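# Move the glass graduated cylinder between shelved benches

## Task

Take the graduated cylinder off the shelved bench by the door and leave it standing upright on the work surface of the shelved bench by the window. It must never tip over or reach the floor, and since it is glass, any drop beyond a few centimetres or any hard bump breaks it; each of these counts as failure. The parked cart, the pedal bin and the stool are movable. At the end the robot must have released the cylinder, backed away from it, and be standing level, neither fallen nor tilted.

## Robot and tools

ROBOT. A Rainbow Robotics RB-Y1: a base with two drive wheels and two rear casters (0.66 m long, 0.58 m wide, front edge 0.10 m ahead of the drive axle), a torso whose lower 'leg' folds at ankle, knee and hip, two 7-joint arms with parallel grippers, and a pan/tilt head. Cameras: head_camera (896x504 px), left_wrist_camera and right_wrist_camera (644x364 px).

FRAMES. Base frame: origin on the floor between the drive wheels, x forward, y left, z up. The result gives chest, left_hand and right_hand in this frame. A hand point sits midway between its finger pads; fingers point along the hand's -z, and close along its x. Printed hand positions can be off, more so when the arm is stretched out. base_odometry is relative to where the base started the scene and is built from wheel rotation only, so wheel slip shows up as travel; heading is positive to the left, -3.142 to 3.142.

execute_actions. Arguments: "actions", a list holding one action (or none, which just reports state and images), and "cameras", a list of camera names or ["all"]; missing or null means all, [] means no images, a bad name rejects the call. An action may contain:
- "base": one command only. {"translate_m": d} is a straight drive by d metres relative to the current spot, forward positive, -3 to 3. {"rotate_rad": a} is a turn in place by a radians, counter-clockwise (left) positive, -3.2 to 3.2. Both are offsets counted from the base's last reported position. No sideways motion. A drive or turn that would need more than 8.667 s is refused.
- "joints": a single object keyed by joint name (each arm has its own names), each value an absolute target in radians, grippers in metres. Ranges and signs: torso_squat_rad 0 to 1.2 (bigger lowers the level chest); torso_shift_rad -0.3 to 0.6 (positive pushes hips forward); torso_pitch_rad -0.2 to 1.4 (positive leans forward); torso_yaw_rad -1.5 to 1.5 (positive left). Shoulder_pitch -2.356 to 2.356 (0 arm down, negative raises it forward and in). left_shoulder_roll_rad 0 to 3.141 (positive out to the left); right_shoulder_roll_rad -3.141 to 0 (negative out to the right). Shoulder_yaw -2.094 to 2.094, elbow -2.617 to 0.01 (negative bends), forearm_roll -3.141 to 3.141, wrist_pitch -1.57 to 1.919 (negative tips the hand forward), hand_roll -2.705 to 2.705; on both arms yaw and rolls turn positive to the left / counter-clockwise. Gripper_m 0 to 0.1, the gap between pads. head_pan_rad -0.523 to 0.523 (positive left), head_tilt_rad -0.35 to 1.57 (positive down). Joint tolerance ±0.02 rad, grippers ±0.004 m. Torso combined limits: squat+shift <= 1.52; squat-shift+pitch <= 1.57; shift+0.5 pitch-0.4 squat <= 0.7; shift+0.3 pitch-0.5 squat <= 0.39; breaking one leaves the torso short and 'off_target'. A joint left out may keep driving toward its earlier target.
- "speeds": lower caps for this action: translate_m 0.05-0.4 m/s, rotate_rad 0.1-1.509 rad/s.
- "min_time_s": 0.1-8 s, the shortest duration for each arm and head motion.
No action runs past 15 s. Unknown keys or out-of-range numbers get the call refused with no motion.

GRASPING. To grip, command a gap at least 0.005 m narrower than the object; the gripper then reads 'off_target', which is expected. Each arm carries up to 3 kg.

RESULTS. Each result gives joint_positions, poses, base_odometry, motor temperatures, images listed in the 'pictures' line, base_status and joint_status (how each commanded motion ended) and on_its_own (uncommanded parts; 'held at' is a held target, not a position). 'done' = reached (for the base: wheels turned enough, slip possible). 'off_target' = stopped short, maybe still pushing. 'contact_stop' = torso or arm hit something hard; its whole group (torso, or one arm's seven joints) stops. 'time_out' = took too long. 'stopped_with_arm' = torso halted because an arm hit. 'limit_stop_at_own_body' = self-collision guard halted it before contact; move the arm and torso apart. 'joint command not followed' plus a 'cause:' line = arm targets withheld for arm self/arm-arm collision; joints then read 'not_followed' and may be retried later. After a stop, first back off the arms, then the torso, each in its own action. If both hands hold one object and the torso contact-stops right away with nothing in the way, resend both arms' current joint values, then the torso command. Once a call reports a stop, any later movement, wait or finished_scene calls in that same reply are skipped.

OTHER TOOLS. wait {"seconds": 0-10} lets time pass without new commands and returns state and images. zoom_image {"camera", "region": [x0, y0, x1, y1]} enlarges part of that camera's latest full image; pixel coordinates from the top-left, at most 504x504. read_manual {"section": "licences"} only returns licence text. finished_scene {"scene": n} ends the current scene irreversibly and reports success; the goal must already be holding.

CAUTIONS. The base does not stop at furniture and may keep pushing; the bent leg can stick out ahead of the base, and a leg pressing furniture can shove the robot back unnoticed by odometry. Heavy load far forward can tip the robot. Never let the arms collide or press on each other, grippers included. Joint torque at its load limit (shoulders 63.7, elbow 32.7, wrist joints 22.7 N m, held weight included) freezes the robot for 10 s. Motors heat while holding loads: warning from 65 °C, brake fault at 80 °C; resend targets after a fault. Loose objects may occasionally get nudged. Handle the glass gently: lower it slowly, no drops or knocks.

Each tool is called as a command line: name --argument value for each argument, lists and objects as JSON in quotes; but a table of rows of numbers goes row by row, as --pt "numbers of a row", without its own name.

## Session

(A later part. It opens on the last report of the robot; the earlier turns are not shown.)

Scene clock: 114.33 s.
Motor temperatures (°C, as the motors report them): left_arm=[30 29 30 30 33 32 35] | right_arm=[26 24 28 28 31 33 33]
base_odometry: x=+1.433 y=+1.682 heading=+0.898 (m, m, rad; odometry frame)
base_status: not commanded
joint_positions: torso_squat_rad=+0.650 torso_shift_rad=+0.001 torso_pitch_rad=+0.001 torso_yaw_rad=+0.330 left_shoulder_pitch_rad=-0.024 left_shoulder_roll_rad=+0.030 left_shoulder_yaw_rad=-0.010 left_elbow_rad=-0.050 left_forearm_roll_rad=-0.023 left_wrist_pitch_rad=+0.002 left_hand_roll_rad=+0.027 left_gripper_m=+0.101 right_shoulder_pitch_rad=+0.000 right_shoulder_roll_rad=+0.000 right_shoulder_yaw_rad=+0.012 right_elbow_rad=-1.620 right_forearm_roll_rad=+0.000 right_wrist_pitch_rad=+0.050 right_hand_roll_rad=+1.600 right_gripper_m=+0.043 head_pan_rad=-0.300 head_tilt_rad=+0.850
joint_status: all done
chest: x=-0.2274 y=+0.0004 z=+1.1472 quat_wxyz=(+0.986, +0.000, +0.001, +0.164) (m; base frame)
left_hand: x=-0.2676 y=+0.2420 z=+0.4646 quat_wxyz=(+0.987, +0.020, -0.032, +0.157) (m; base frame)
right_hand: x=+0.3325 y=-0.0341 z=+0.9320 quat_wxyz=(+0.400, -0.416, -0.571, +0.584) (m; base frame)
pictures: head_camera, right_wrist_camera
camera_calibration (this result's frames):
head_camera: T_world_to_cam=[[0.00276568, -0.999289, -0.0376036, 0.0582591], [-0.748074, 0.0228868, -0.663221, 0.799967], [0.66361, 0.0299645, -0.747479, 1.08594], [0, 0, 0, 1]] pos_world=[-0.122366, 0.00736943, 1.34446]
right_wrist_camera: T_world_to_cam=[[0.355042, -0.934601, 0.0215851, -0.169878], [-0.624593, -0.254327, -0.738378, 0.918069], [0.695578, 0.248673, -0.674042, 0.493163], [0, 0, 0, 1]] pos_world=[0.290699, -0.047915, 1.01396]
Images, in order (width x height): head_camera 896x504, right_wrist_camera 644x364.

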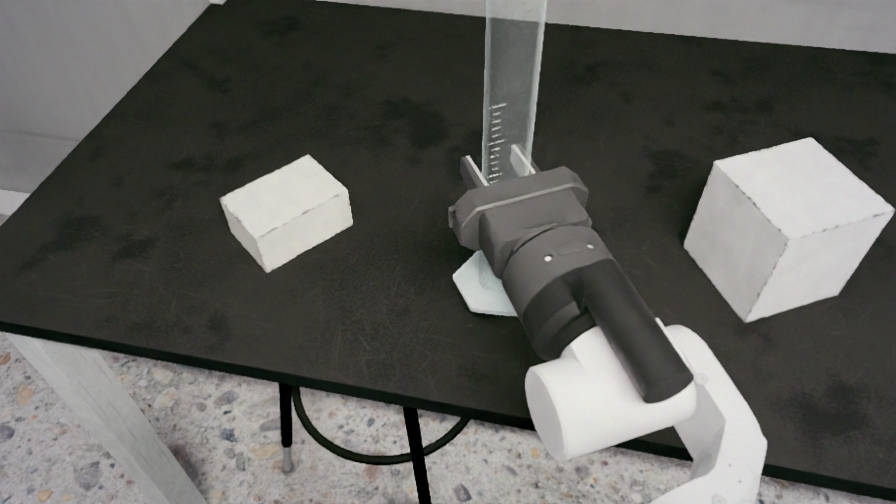

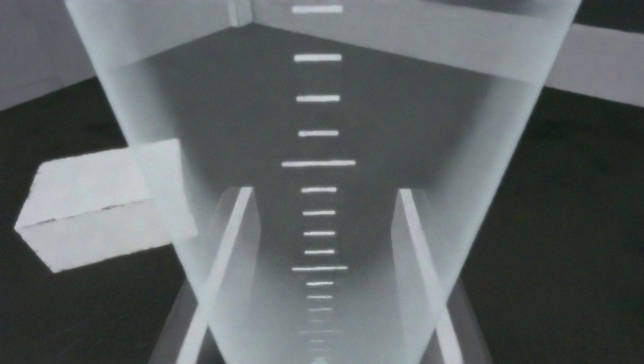

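No contact yet.

execute_actions --actions '[{"joints":{"right_elbow_rad":-1.575,"right_wrist_pitch_rad":0.005},"min_time_s":1.2}]' --cameras '["head_camera","right_wrist_camera"]'

Scene clock: 118.97 s.
Motor temperatures (°C, as the motors report them): left_arm=[30 29 30 30 33 32 35] | right_arm=[26 24 28 28 31 33 33]
base_odometry: x=+1.433 y=+1.682 heading=+0.898 (m, m, rad; odometry frame)
base_status: not commanded
joint_positions: torso_squat_rad=+0.650 torso_shift_rad=+0.001 torso_pitch_rad=+0.001 torso_yaw_rad=+0.330 left_shoulder_pitch_rad=-0.024 left_shoulder_roll_rad=+0.030 left_shoulder_yaw_rad=-0.010 left_elbow_rad=-0.050 left_forearm_roll_rad=-0.023 left_wrist_pitch_rad=+0.002 left_hand_roll_rad=+0.027 left_gripper_m=+0.101 right_shoulder_pitch_rad=+0.000 right_shoulder_roll_rad=+0.000 right_shoulder_yaw_rad=+0.012 right_elbow_rad=-1.575 right_forearm_roll_rad=+0.000 right_wrist_pitch_rad=+0.005 right_hand_roll_rad=+1.600 right_gripper_m=+0.043 head_pan_rad=-0.300 head_tilt_rad=+0.850
joint_status: all done
chest: x=-0.2274 y=+0.0004 z=+1.1472 quat_wxyz=(+0.986, +0.000, +0.001, +0.164) (m; base frame)
left_hand: x=-0.2676 y=+0.2420 z=+0.4646 quat_wxyz=(+0.987, +0.020, -0.032, +0.157) (m; base frame)
right_hand: x=+0.3314 y=-0.0345 z=+0.9205 quat_wxyz=(+0.400, -0.416, -0.571, +0.584) (m; base frame)
pictures: head_camera, right_wrist_camera
camera_calibration (this result's frames):
head_camera: T_world_to_cam=[[0.00276568, -0.999289, -0.0376036, 0.0582592], [-0.748074, 0.0228869, -0.663221, 0.799967], [0.66361, 0.0299646, -0.747479, 1.08594], [0, 0, 0, 1]] pos_world=[-0.122366, 0.00736943, 1.34446]
right_wrist_camera: T_world_to_cam=[[0.35504, -0.934602, 0.0215852, -0.169613], [-0.624593, -0.254326, -0.738378, 0.908796], [0.695579, 0.248672, -0.674042, 0.486193], [0, 0, 0, 1]] pos_world=[0.289662, -0.0482923, 1.00241]
Images, in order (width x height): head_camera 896x504, right_wrist_camera 644x364.

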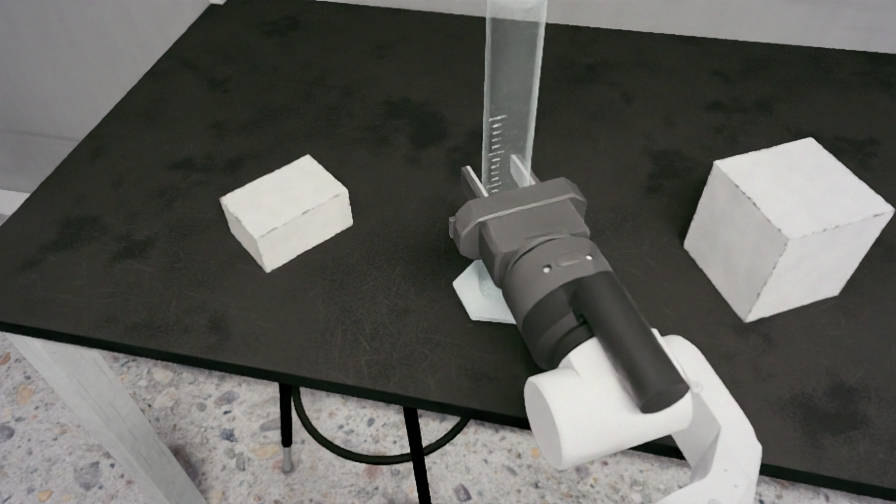

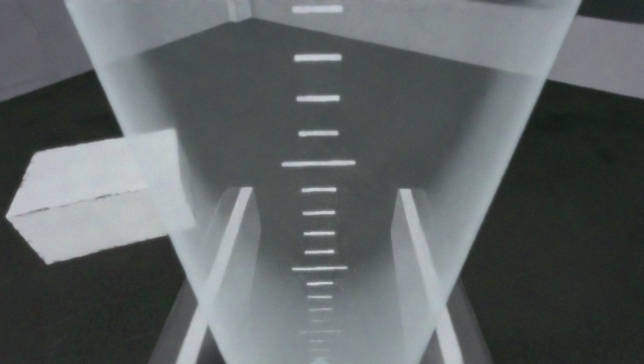

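execute_actions --actions '[{"joints":{"right_elbow_rad":-1.53,"right_wrist_pitch_rad":-0.04},"min_time_s":1.2}]' --cameras '["head_camera","right_wrist_camera"]'

Scene clock: 124.10 s.
Motor temperatures (°C, as the motors report them): left_arm=[30 29 30 30 33 32 35] | right_arm=[26 24 28 28 31 33 33]
base_odometry: x=+1.433 y=+1.682 heading=+0.898 (m, m, rad; odometry frame)
base_status: not commanded
joint_positions: torso_squat_rad=+0.650 torso_shift_rad=+0.001 torso_pitch_rad=+0.001 torso_yaw_rad=+0.330 left_shoulder_pitch_rad=-0.024 left_shoulder_roll_rad=+0.030 left_shoulder_yaw_rad=-0.010 left_elbow_rad=-0.050 left_forearm_roll_rad=-0.023 left_wrist_pitch_rad=+0.002 left_hand_roll_rad=+0.027 left_gripper_m=+0.101 right_shoulder_pitch_rad=+0.000 right_shoulder_roll_rad=+0.000 right_shoulder_yaw_rad=+0.012 right_elbow_rad=-1.530 right_forearm_roll_rad=+0.000 right_wrist_pitch_rad=-0.040 right_hand_roll_rad=+1.600 right_gripper_m=+0.043 head_pan_rad=-0.300 head_tilt_rad=+0.850
joint_status: all done
chest: x=-0.2274 y=+0.0004 z=+1.1472 quat_wxyz=(+0.986, +0.000, +0.001, +0.164) (m; base frame)
left_hand: x=-0.2676 y=+0.2420 z=+0.4646 quat_wxyz=(+0.987, +0.020, -0.032, +0.157) (m; base frame)
right_hand: x=+0.3299 y=-0.0350 z=+0.9090 quat_wxyz=(+0.400, -0.416, -0.571, +0.584) (m; base frame)
pictures: head_camera, right_wrist_camera
camera_calibration (this result's frames):
head_camera: T_world_to_cam=[[0.00276565, -0.999289, -0.0376037, 0.0582592], [-0.748074, 0.0228869, -0.663221, 0.799966], [0.66361, 0.0299646, -0.747479, 1.08594], [0, 0, 0, 1]] pos_world=[-0.122366, 0.00736931, 1.34446]
right_wrist_camera: T_world_to_cam=[[0.355038, -0.934603, 0.021585, -0.169337], [-0.624593, -0.254324, -0.738378, 0.899221], [0.69558, 0.248671, -0.674041, 0.479646], [0, 0, 0, 1]] pos_world=[0.288136, -0.0488433, 0.990921]
Images, in order (width x height): head_camera 896x504, right_wrist_camera 644x364.

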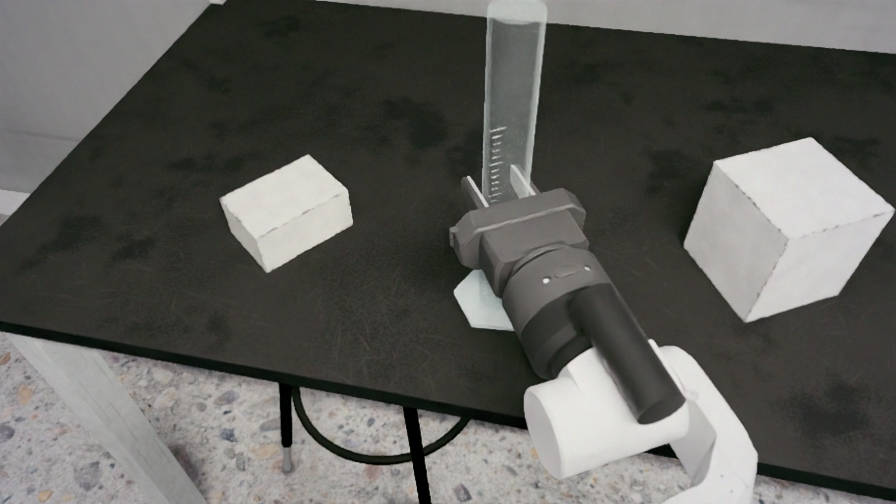

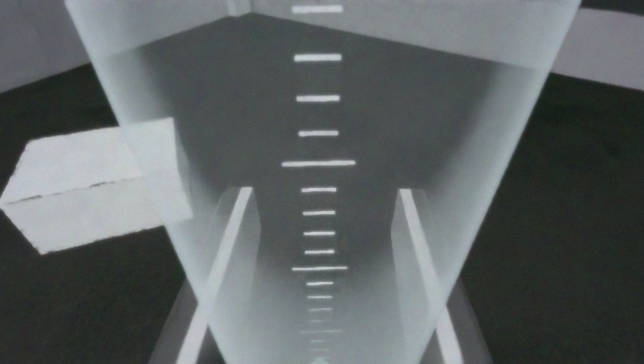

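execute_actions --actions '[{"joints":{"right_elbow_rad":-1.485,"right_wrist_pitch_rad":-0.085},"min_time_s":1.2}]' --cameras '["head_camera","right_wrist_camera"]'

Scene clock: 128.13 s.
Motor temperatures (°C, as the motors report them): left_arm=[30 29 30 30 33 32 35] | right_arm=[26 24 28 28 31 33 33]
base_odometry: x=+1.433 y=+1.682 heading=+0.898 (m, m, rad; odometry frame)
base_status: not commanded
joint_positions: torso_squat_rad=+0.650 torso_shift_rad=+0.001 torso_pitch_rad=+0.001 torso_yaw_rad=+0.330 left_shoulder_pitch_rad=-0.024 left_shoulder_roll_rad=+0.030 left_shoulder_yaw_rad=-0.010 left_elbow_rad=-0.050 left_forearm_roll_rad=-0.023 left_wrist_pitch_rad=+0.002 left_hand_roll_rad=+0.027 left_gripper_m=+0.101 right_shoulder_pitch_rad=+0.000 right_shoulder_roll_rad=+0.000 right_shoulder_yaw_rad=+0.012 right_elbow_rad=-1.485 right_forearm_roll_rad=+0.000 right_wrist_pitch_rad=-0.085 right_hand_roll_rad=+1.600 right_gripper_m=+0.043 head_pan_rad=-0.300 head_tilt_rad=+0.850
joint_status: all done
chest: x=-0.2274 y=+0.0004 z=+1.1472 quat_wxyz=(+0.986, +0.000, +0.001, +0.164) (m; base frame)
left_hand: x=-0.2676 y=+0.2420 z=+0.4646 quat_wxyz=(+0.987, +0.020, -0.032, +0.157) (m; base frame)
right_hand: x=+0.3279 y=-0.0357 z=+0.8976 quat_wxyz=(+0.400, -0.416, -0.571, +0.584) (m; base frame)
pictures: head_camera, right_wrist_camera
camera_calibration (this result's frames):
head_camera: T_world_to_cam=[[0.00276583, -0.999289, -0.0376037, 0.0582592], [-0.748074, 0.0228868, -0.663221, 0.799967], [0.66361, 0.0299647, -0.747479, 1.08594], [0, 0, 0, 1]] pos_world=[-0.122366, 0.00736937, 1.34446]
right_wrist_camera: T_world_to_cam=[[0.355036, -0.934603, 0.0215852, -0.169053], [-0.624593, -0.254323, -0.738379, 0.889361], [0.695582, 0.248669, -0.67404, 0.473537], [0, 0, 0, 1]] pos_world=[0.286125, -0.0495671, 0.979517]
Images, in order (width x height): head_camera 896x504, right_wrist_camera 644x364.

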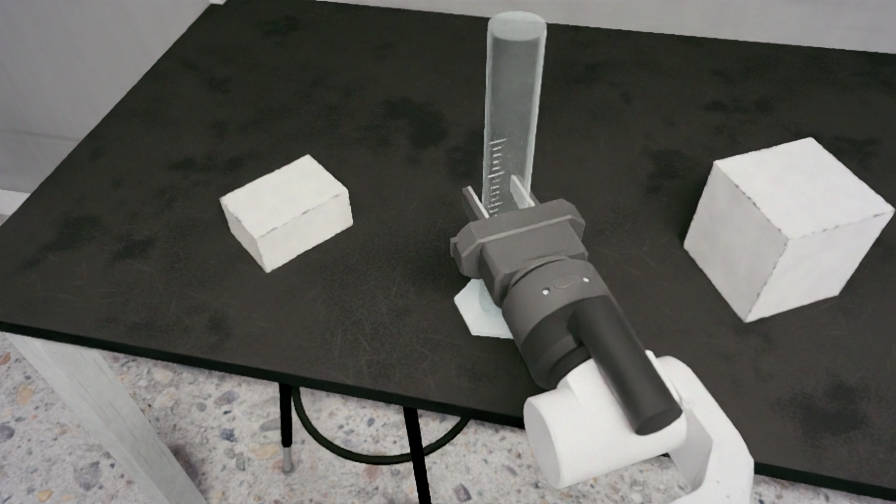

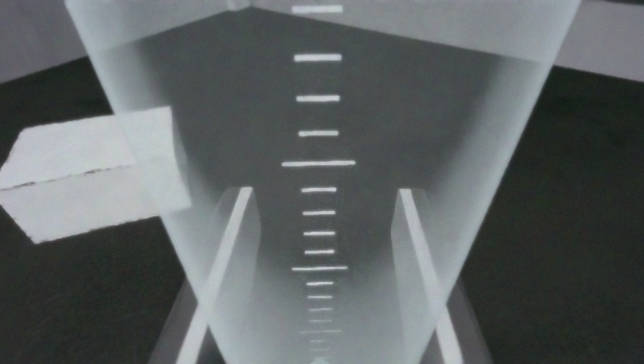

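execute_actions --actions '[{"joints":{"right_elbow_rad":-1.45,"right_wrist_pitch_rad":-0.12},"min_time_s":1.2}]' --cameras '["head_camera","right_wrist_camera"]'

Scene clock: 131.97 s.
Motor temperatures (°C, as the motors report them): left_arm=[30 29 30 30 33 32 35] | right_arm=[26 24 28 28 31 33 33]
base_odometry: x=+1.433 y=+1.682 heading=+0.898 (m, m, rad; odometry frame)
base_status: not commanded
joint_positions: torso_squat_rad=+0.650 torso_shift_rad=+0.001 torso_pitch_rad=+0.001 torso_yaw_rad=+0.330 left_shoulder_pitch_rad=-0.024 left_shoulder_roll_rad=+0.030 left_shoulder_yaw_rad=-0.010 left_elbow_rad=-0.050 left_forearm_roll_rad=-0.023 left_wrist_pitch_rad=+0.002 left_hand_roll_rad=+0.027 left_gripper_m=+0.101 right_shoulder_pitch_rad=-0.006 right_shoulder_roll_rad=+0.000 right_shoulder_yaw_rad=+0.011 right_elbow_rad=-1.460 right_forearm_roll_rad=+0.000 right_wrist_pitch_rad=-0.119 right_hand_roll_rad=+1.600 right_gripper_m=+0.043 head_pan_rad=-0.300 head_tilt_rad=+0.850
joint_status: right_elbow_rad contact_stop (moved +0.025 of +0.035); the others done
chest: x=-0.2275 y=+0.0004 z=+1.1472 quat_wxyz=(+0.986, +0.000, +0.000, +0.164) (m; base frame)
left_hand: x=-0.2676 y=+0.2420 z=+0.4645 quat_wxyz=(+0.987, +0.020, -0.032, +0.157) (m; base frame)
right_hand: x=+0.3282 y=-0.0350 z=+0.8966 quat_wxyz=(+0.396, -0.419, -0.576, +0.580) (m; base frame)
pictures: head_camera, right_wrist_camera
camera_calibration (this result's frames):
head_camera: T_world_to_cam=[[0.00271392, -0.999289, -0.0375968, 0.0582423], [-0.747935, 0.0229273, -0.663376, 0.800105], [0.663766, 0.0299203, -0.747341, 1.08587], [0, 0, 0, 1]] pos_world=[-0.122495, 0.00736709, 1.34447]
right_wrist_camera: T_world_to_cam=[[0.355912, -0.934263, 0.0219026, -0.168985], [-0.613263, -0.251182, -0.748877, 0.894831], [0.705149, 0.253102, -0.662347, 0.459062], [0, 0, 0, 1]] pos_world=[0.285203, -0.0493008, 0.977878]
Images, in order (width x height): head_camera 896x504, right_wrist_camera 644x364.

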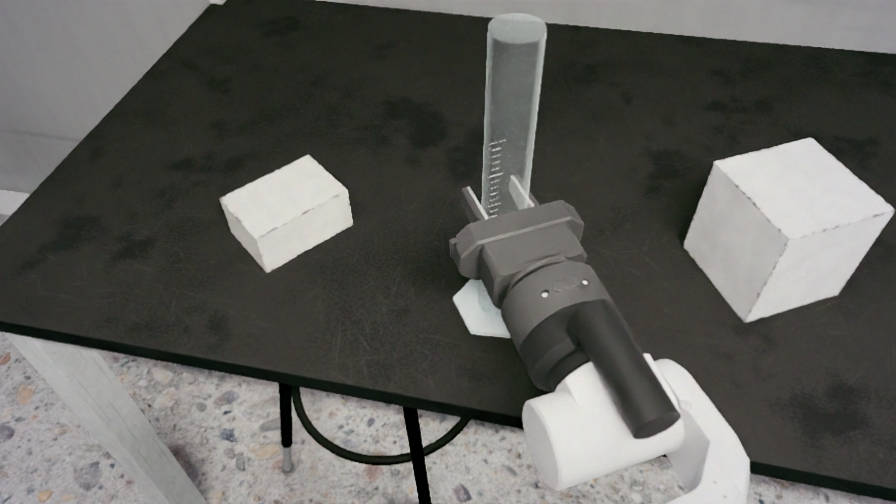

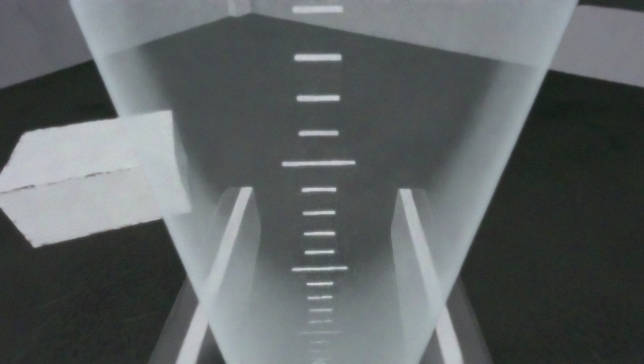

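execute_actions --actions '[{"joints":{"right_gripper_m":0.1}}]' --cameras '[]'

execute_actions --actions '[{"base":{"translate_m":-0.5}}]' --cameras '["head_camera"]'

finished_scene --scene 1

Scene clock: 138.07 s.
Motor temperatures (°C, as the motors report them): left_arm=[30 29 30 30 33 32 35] | right_arm=[26 24 28 28 31 33 33]
base_odometry: x=+1.433 y=+1.682 heading=+0.898 (m, m, rad; odometry frame)
base_status: not commanded
joint_positions: torso_squat_rad=+0.650 torso_shift_rad=+0.001 torso_pitch_rad=+0.001 torso_yaw_rad=+0.330 left_shoulder_pitch_rad=-0.024 left_shoulder_roll_rad=+0.030 left_shoulder_yaw_rad=-0.010 left_elbow_rad=-0.050 left_forearm_roll_rad=-0.023 left_wrist_pitch_rad=+0.002 left_hand_roll_rad=+0.027 left_gripper_m=+0.101 right_shoulder_pitch_rad=-0.006 right_shoulder_roll_rad=+0.000 right_shoulder_yaw_rad=+0.011 right_elbow_rad=-1.460 right_forearm_roll_rad=+0.000 right_wrist_pitch_rad=-0.119 right_hand_roll_rad=+1.600 right_gripper_m=+0.100 head_pan_rad=-0.300 head_tilt_rad=+0.850
joint_status: all done
chest: x=-0.2275 y=+0.0004 z=+1.1472 quat_wxyz=(+0.986, +0.000, +0.000, +0.164) (m; base frame)
left_hand: x=-0.2676 y=+0.2420 z=+0.4645 quat_wxyz=(+0.987, +0.020, -0.032, +0.157) (m; base frame)
right_hand: x=+0.3282 y=-0.0350 z=+0.8966 quat_wxyz=(+0.396, -0.419, -0.576, +0.580) (m; base frame)
pictures: none
No camera images: the call's "cameras" was empty. Leave "cameras" out to get every camera's image.

Scene clock: 140.83 s.
Motor temperatures (°C, as the motors report them): left_arm=[30 29 30 30 33 32 35] | right_arm=[26 24 28 28 31 33 33]
base_odometry: x=+1.122 y=+1.291 heading=+0.898 (m, m, rad; odometry frame)
base_status: done
joint_positions: torso_squat_rad=+0.650 torso_shift_rad=+0.001 torso_pitch_rad=+0.001 torso_yaw_rad=+0.330 left_shoulder_pitch_rad=-0.023 left_shoulder_roll_rad=+0.030 left_shoulder_yaw_rad=-0.010 left_elbow_rad=-0.050 left_forearm_roll_rad=-0.023 left_wrist_pitch_rad=+0.002 left_hand_roll_rad=+0.027 left_gripper_m=+0.101 right_shoulder_pitch_rad=-0.006 right_shoulder_roll_rad=+0.000 right_shoulder_yaw_rad=+0.011 right_elbow_rad=-1.460 right_forearm_roll_rad=+0.000 right_wrist_pitch_rad=-0.119 right_hand_roll_rad=+1.600 right_gripper_m=+0.100 head_pan_rad=-0.300 head_tilt_rad=+0.850
joint_status: not commanded
chest: x=-0.2275 y=+0.0004 z=+1.1472 quat_wxyz=(+0.986, +0.000, +0.000, +0.164) (m; base frame)
left_hand: x=-0.2677 y=+0.2420 z=+0.4645 quat_wxyz=(+0.987, +0.020, -0.032, +0.157) (m; base frame)
right_hand: x=+0.3281 y=-0.0351 z=+0.8964 quat_wxyz=(+0.396, -0.419, -0.576, +0.580) (m; base frame)
pictures: head_camera
camera_calibration (this result's frames):
head_camera: T_world_to_cam=[[0.00271435, -0.999289, -0.0375957, 0.0582413], [-0.747961, 0.022925, -0.663346, 0.80007], [0.663737, 0.0299207, -0.747367, 1.08589], [0, 0, 0, 1]] pos_world=[-0.122479, 0.0073679, 1.34447]
Images, in order (width x height): head_camera 896x504.

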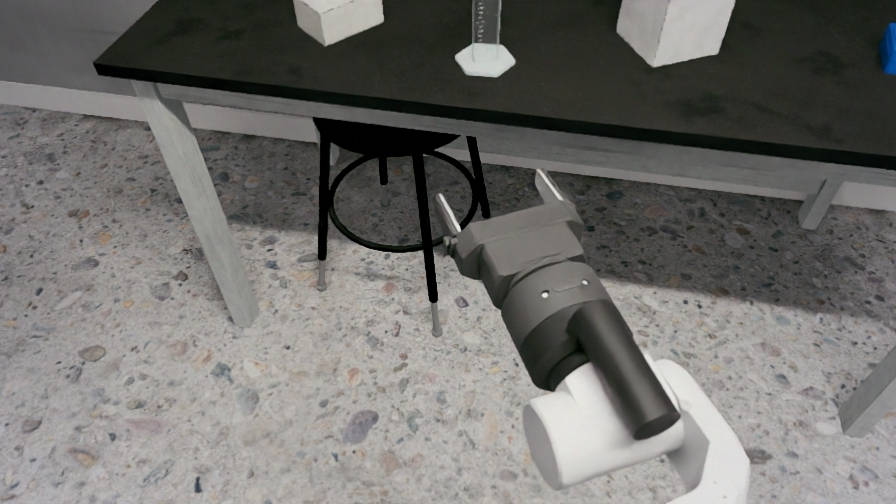

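The scene is finished: the task was done.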